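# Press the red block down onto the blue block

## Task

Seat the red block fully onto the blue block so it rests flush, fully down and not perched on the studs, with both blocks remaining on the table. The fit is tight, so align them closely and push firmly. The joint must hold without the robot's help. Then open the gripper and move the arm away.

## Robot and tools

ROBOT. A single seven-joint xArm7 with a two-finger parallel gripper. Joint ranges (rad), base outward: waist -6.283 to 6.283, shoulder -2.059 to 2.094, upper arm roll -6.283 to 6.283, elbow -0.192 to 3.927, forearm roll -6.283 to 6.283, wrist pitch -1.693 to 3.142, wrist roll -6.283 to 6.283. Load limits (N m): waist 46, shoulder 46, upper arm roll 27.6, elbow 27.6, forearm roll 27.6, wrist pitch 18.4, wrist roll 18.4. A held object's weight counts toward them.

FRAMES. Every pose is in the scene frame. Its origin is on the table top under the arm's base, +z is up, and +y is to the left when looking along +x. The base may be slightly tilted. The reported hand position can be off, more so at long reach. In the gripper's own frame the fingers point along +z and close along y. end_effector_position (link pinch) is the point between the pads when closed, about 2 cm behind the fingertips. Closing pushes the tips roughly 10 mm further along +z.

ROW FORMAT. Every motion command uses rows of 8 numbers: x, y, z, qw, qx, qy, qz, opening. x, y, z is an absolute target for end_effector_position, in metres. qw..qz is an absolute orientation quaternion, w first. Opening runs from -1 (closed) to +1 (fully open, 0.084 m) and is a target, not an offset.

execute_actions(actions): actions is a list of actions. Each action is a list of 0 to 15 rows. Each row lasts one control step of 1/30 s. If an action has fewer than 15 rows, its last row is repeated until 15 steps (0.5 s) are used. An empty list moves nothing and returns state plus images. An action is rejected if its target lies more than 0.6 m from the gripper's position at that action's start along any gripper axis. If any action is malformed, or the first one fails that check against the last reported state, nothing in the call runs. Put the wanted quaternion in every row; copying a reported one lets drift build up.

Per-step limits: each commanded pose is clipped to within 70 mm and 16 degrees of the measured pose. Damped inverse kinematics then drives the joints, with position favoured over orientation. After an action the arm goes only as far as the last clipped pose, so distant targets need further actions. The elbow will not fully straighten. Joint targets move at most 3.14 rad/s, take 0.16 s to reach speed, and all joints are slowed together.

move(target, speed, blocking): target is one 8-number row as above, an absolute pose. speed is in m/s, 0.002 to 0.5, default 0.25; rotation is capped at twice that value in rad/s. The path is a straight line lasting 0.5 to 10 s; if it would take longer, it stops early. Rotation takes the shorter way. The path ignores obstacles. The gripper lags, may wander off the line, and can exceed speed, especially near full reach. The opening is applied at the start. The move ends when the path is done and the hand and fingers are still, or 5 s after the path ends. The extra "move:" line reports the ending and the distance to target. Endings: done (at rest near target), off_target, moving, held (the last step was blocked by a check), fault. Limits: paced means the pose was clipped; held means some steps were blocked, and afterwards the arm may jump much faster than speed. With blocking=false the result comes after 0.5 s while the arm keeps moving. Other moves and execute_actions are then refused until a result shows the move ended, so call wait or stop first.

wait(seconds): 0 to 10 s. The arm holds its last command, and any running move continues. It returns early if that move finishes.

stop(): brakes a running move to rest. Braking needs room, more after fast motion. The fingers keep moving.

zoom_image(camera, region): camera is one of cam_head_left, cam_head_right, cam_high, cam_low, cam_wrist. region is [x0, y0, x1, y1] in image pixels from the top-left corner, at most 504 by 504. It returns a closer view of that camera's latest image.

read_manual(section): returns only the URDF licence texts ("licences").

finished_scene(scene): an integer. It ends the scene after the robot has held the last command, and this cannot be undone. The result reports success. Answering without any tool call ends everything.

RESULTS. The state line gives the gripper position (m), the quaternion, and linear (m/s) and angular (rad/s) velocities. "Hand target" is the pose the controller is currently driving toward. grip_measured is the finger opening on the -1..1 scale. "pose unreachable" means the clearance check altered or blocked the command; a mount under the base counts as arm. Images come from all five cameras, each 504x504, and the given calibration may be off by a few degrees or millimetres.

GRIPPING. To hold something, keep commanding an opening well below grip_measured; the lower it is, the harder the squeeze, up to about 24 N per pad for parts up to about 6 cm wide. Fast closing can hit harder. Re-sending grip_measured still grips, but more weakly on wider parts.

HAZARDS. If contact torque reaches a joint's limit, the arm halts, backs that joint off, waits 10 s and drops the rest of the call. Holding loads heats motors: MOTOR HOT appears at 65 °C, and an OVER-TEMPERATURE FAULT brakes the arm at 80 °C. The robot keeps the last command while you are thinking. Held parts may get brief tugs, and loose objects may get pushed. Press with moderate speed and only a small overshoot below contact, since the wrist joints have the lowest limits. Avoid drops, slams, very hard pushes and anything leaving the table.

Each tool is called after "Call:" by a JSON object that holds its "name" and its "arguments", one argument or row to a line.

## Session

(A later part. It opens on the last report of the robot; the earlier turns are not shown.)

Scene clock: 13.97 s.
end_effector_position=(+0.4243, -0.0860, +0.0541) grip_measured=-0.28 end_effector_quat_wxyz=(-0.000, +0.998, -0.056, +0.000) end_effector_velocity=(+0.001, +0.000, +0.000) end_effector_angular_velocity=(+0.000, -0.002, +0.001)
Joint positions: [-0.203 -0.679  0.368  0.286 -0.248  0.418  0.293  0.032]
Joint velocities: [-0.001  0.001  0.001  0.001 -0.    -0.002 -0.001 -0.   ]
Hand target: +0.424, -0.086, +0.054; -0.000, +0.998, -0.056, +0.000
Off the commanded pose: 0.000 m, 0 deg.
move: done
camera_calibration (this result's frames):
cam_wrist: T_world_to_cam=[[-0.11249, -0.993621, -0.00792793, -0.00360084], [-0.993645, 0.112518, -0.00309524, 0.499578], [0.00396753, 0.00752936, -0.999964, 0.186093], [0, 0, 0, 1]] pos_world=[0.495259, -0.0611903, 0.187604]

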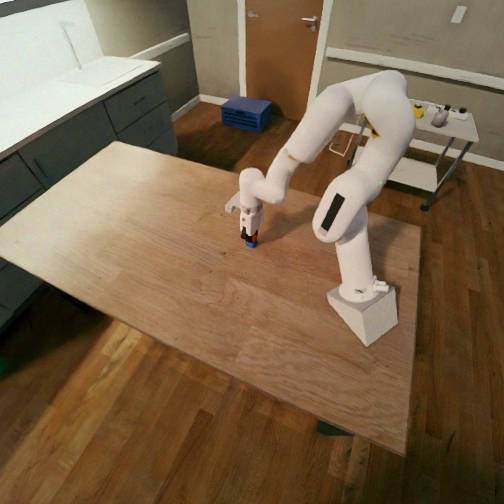

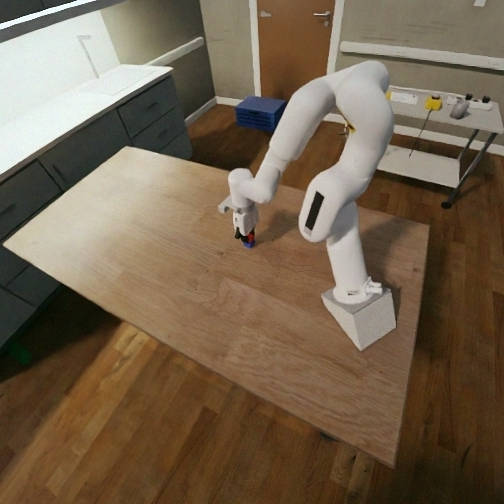

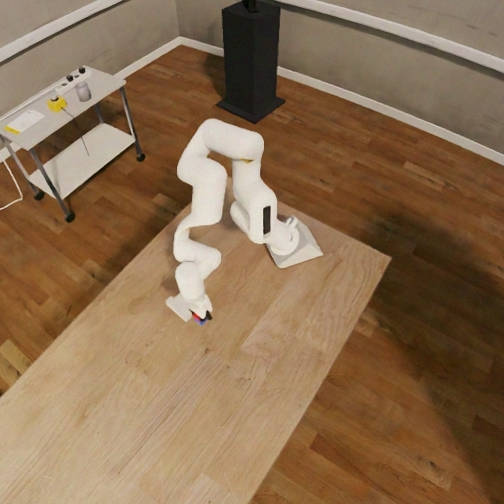

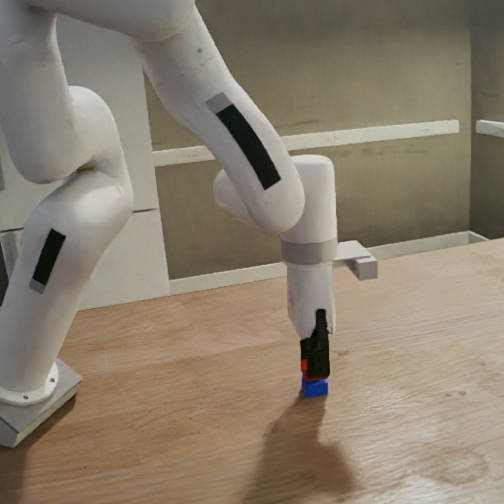

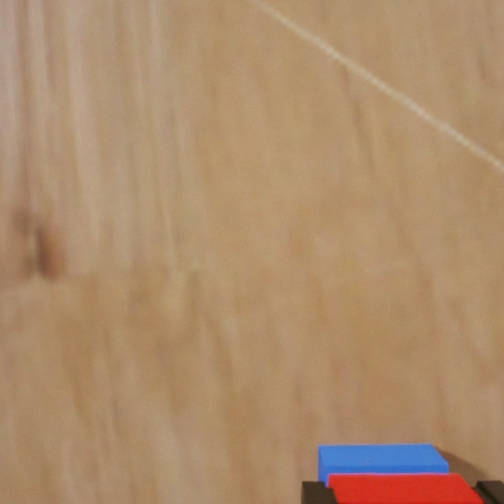

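Call:
{"name": "move", "arguments": {
  "target": [0.4244,-0.0856,0.042,0,0.99844,-0.0558,0,-1],
  "speed": 0.02
}}

Call:
{"name": "zoom_image", "arguments": {
  "camera": "cam_low",
  "region": [270, 320, 360, 410]
}}

Scene clock: 14.90 s.
end_effector_position=(+0.4272, -0.0857, +0.0437) grip_measured=-0.28 end_effector_quat_wxyz=(-0.000, +0.998, -0.056, +0.004) end_effector_velocity=(-0.002, -0.000, -0.002) end_effector_angular_velocity=(+0.001, +0.005, -0.002)
Joint positions: [-0.241 -0.633  0.391  0.289 -0.272  0.363  0.311  0.032]
Joint velocities: [-0.004  0.006  0.    -0.002 -0.001 -0.003  0.002 -0.001]
Hand target: +0.424, -0.086, +0.042; -0.000, +0.998, -0.056, +0.000
Off the commanded pose: 0.003 m, 0 deg.
move: done
camera_calibration (this result's frames):
cam_wrist: T_world_to_cam=[[-0.112248, -0.993644, -0.0084234, -0.00313189], [-0.99362, 0.112331, -0.0100997, 0.502655], [0.0109817, 0.00723598, -0.999914, 0.172689], [0, 0, 0, 1]] pos_world=[0.4972, -0.0608253, 0.177724]

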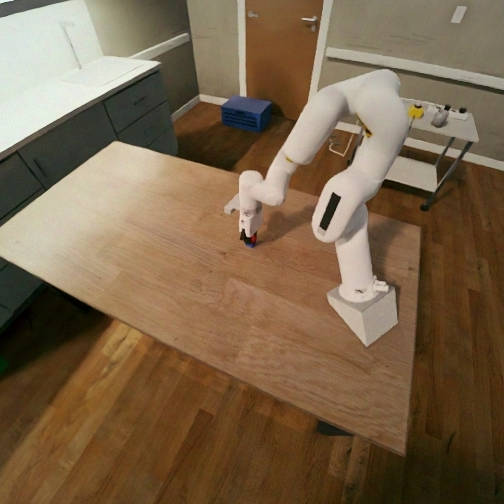

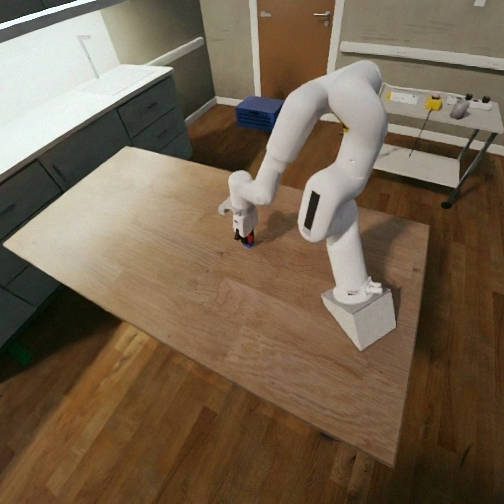

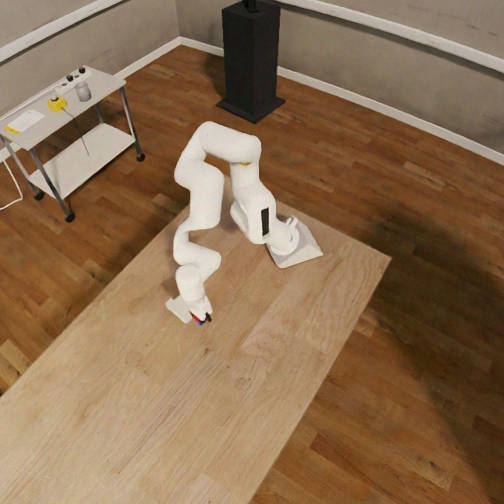

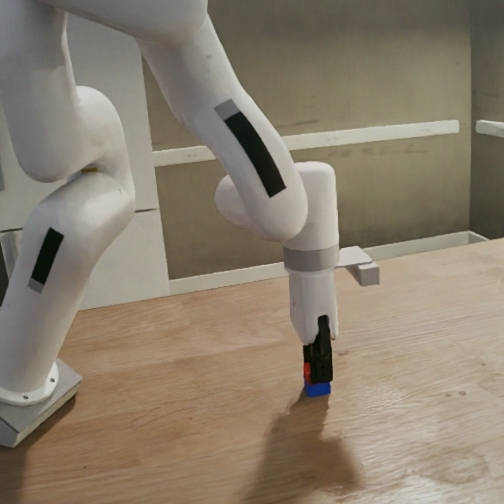

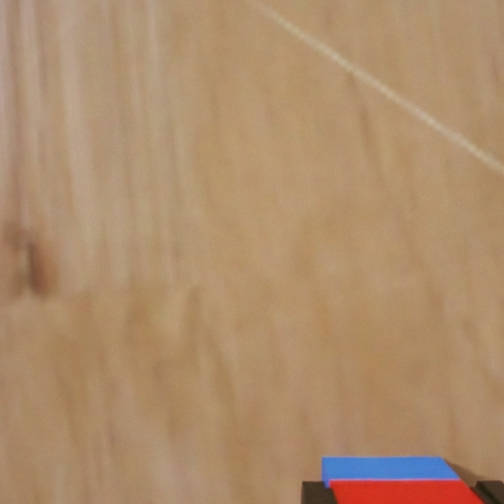

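Region (270, 320, 360, 410) of cam_low's 504x504 image, scaled by 5.600, with more detail than that image has.

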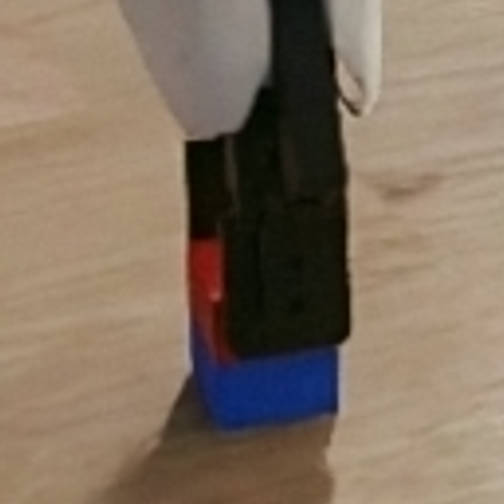

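Looks seated; the red block slid in the grip a little. I'll release and check.

Call:
{"name": "move", "arguments": {
  "target": [0.426,-0.0857,0.046,0,0.99844,-0.0558,0,1],
  "speed": 0.02
}}

Call:
{"name": "move", "arguments": {
  "target": [0.40,-0.10,0.15,0,0.99844,-0.0558,0,1],
  "speed": 0.15
}}

Call:
{"name": "zoom_image", "arguments": {
  "camera": "cam_low",
  "region": [270, 320, 360, 410]
}}

Scene clock: 15.73 s.
end_effector_position=(+0.4259, -0.0857, +0.0459) grip_measured=+1.00 end_effector_quat_wxyz=(-0.000, +0.998, -0.056, -0.000) end_effector_velocity=(+0.000, +0.000, +0.000) end_effector_angular_velocity=(+0.000, -0.001, +0.002)
Joint positions: [-0.231 -0.642  0.384  0.291 -0.265  0.383  0.306  0.084]
Joint velocities: [ 0.001 -0.001  0.     0.001  0.     0.001 -0.001  0.   ]
Hand target: +0.426, -0.086, +0.046; +0.000, +0.998, -0.056, -0.000
Off the commanded pose: 0.000 m, 0 deg.
move: done
camera_calibration (this result's frames):
cam_wrist: T_world_to_cam=[[-0.112499, -0.993621, -0.00785465, -0.0032173], [-0.993646, 0.112523, -0.00267864, 0.501052], [0.00354538, 0.00750339, -0.999966, 0.178101], [0, 0, 0, 1]] pos_world=[0.496875, -0.0609129, 0.179412]

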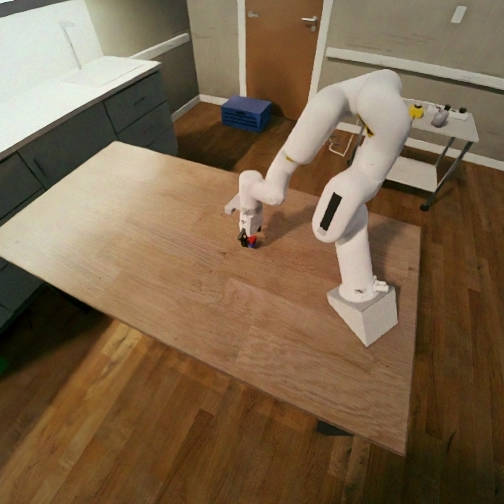

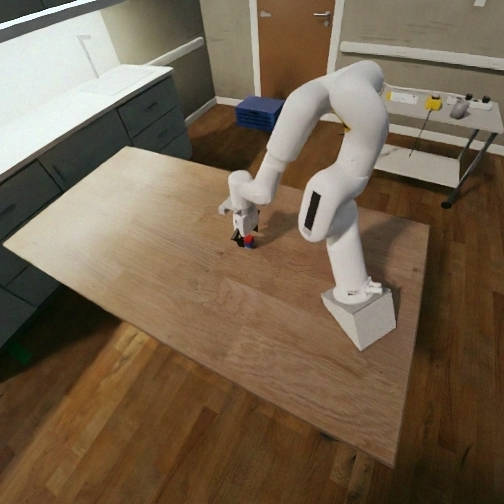

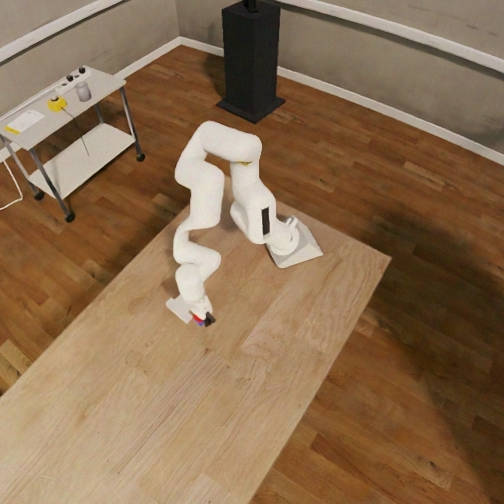

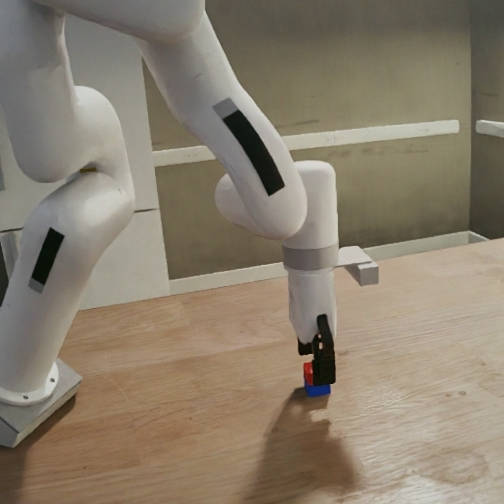

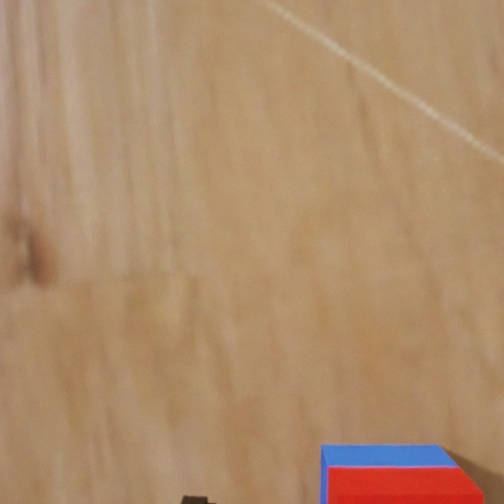

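Scene clock: 16.90 s.
end_effector_position=(+0.4000, -0.1004, +0.1493) grip_measured=+1.00 end_effector_quat_wxyz=(+0.000, +0.998, -0.056, -0.001) end_effector_velocity=(+0.002, -0.000, +0.002) end_effector_angular_velocity=(-0.000, -0.007, -0.001)
Joint positions: [-0.026 -1.092  0.272  0.295 -0.127  0.856  0.166  0.084]
Joint velocities: [ 0.002 -0.004 -0.     0.004  0.     0.001  0.001 -0.   ]
Hand target: +0.400, -0.100, +0.150; +0.000, +0.998, -0.056, -0.000
Off the commanded pose: 0.001 m, 0 deg.
move: done
camera_calibration (this result's frames):
cam_wrist: T_world_to_cam=[[-0.112769, -0.993596, -0.0070312, -0.0199031], [-0.993618, 0.112785, -0.0018387, 0.477224], [0.00261993, 0.00677898, -0.999974, 0.282004], [0, 0, 0, 1]] pos_world=[0.471195, -0.0755109, 0.282734]

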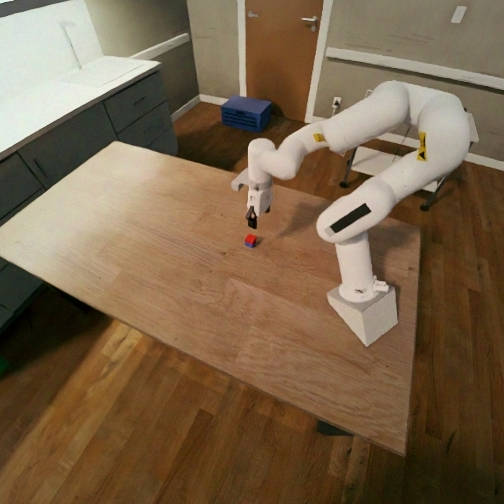

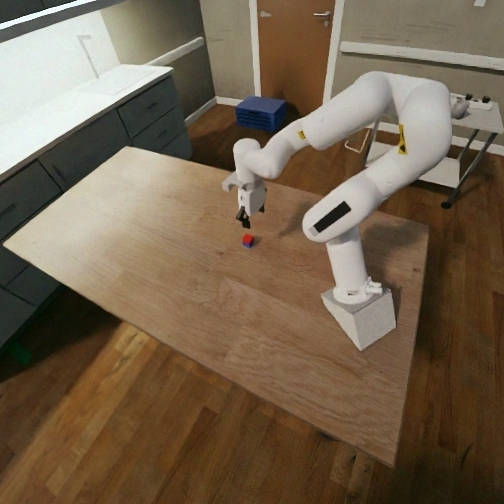

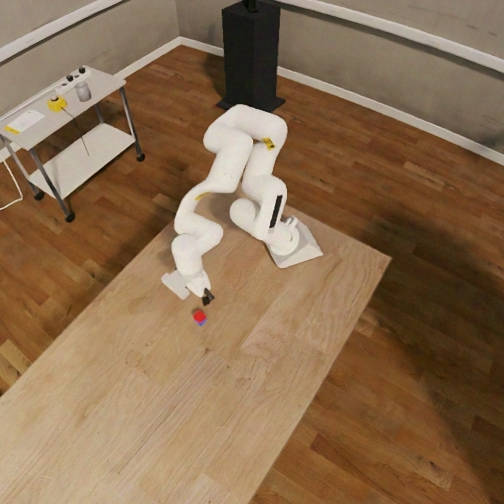

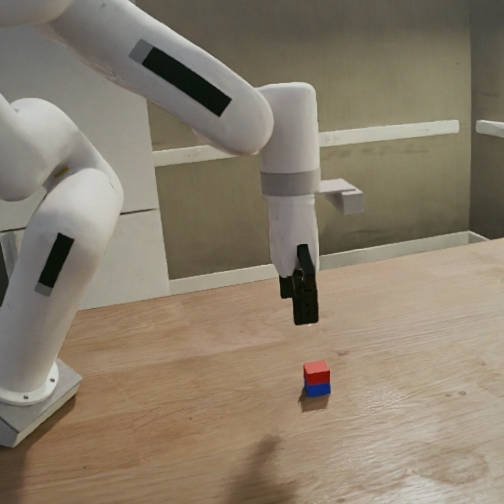

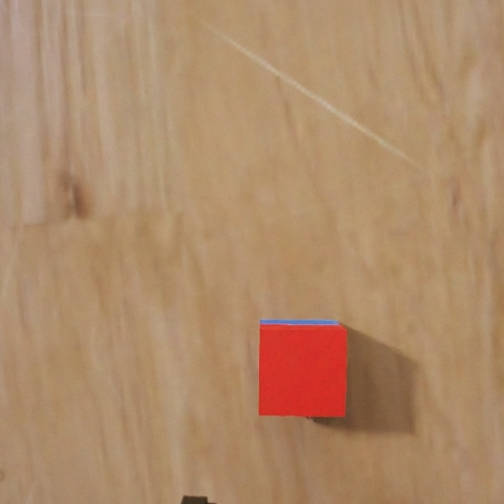

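Region (270, 320, 360, 410) of cam_low's 504x504 image, scaled by 5.600, with more detail than that image has.

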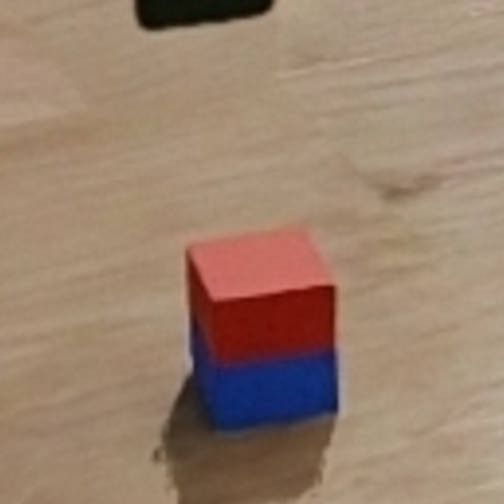

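Flush.

Call:
{"name": "finished_scene", "arguments": {
  "scene": 1
}}

The scene is finished: the task was done.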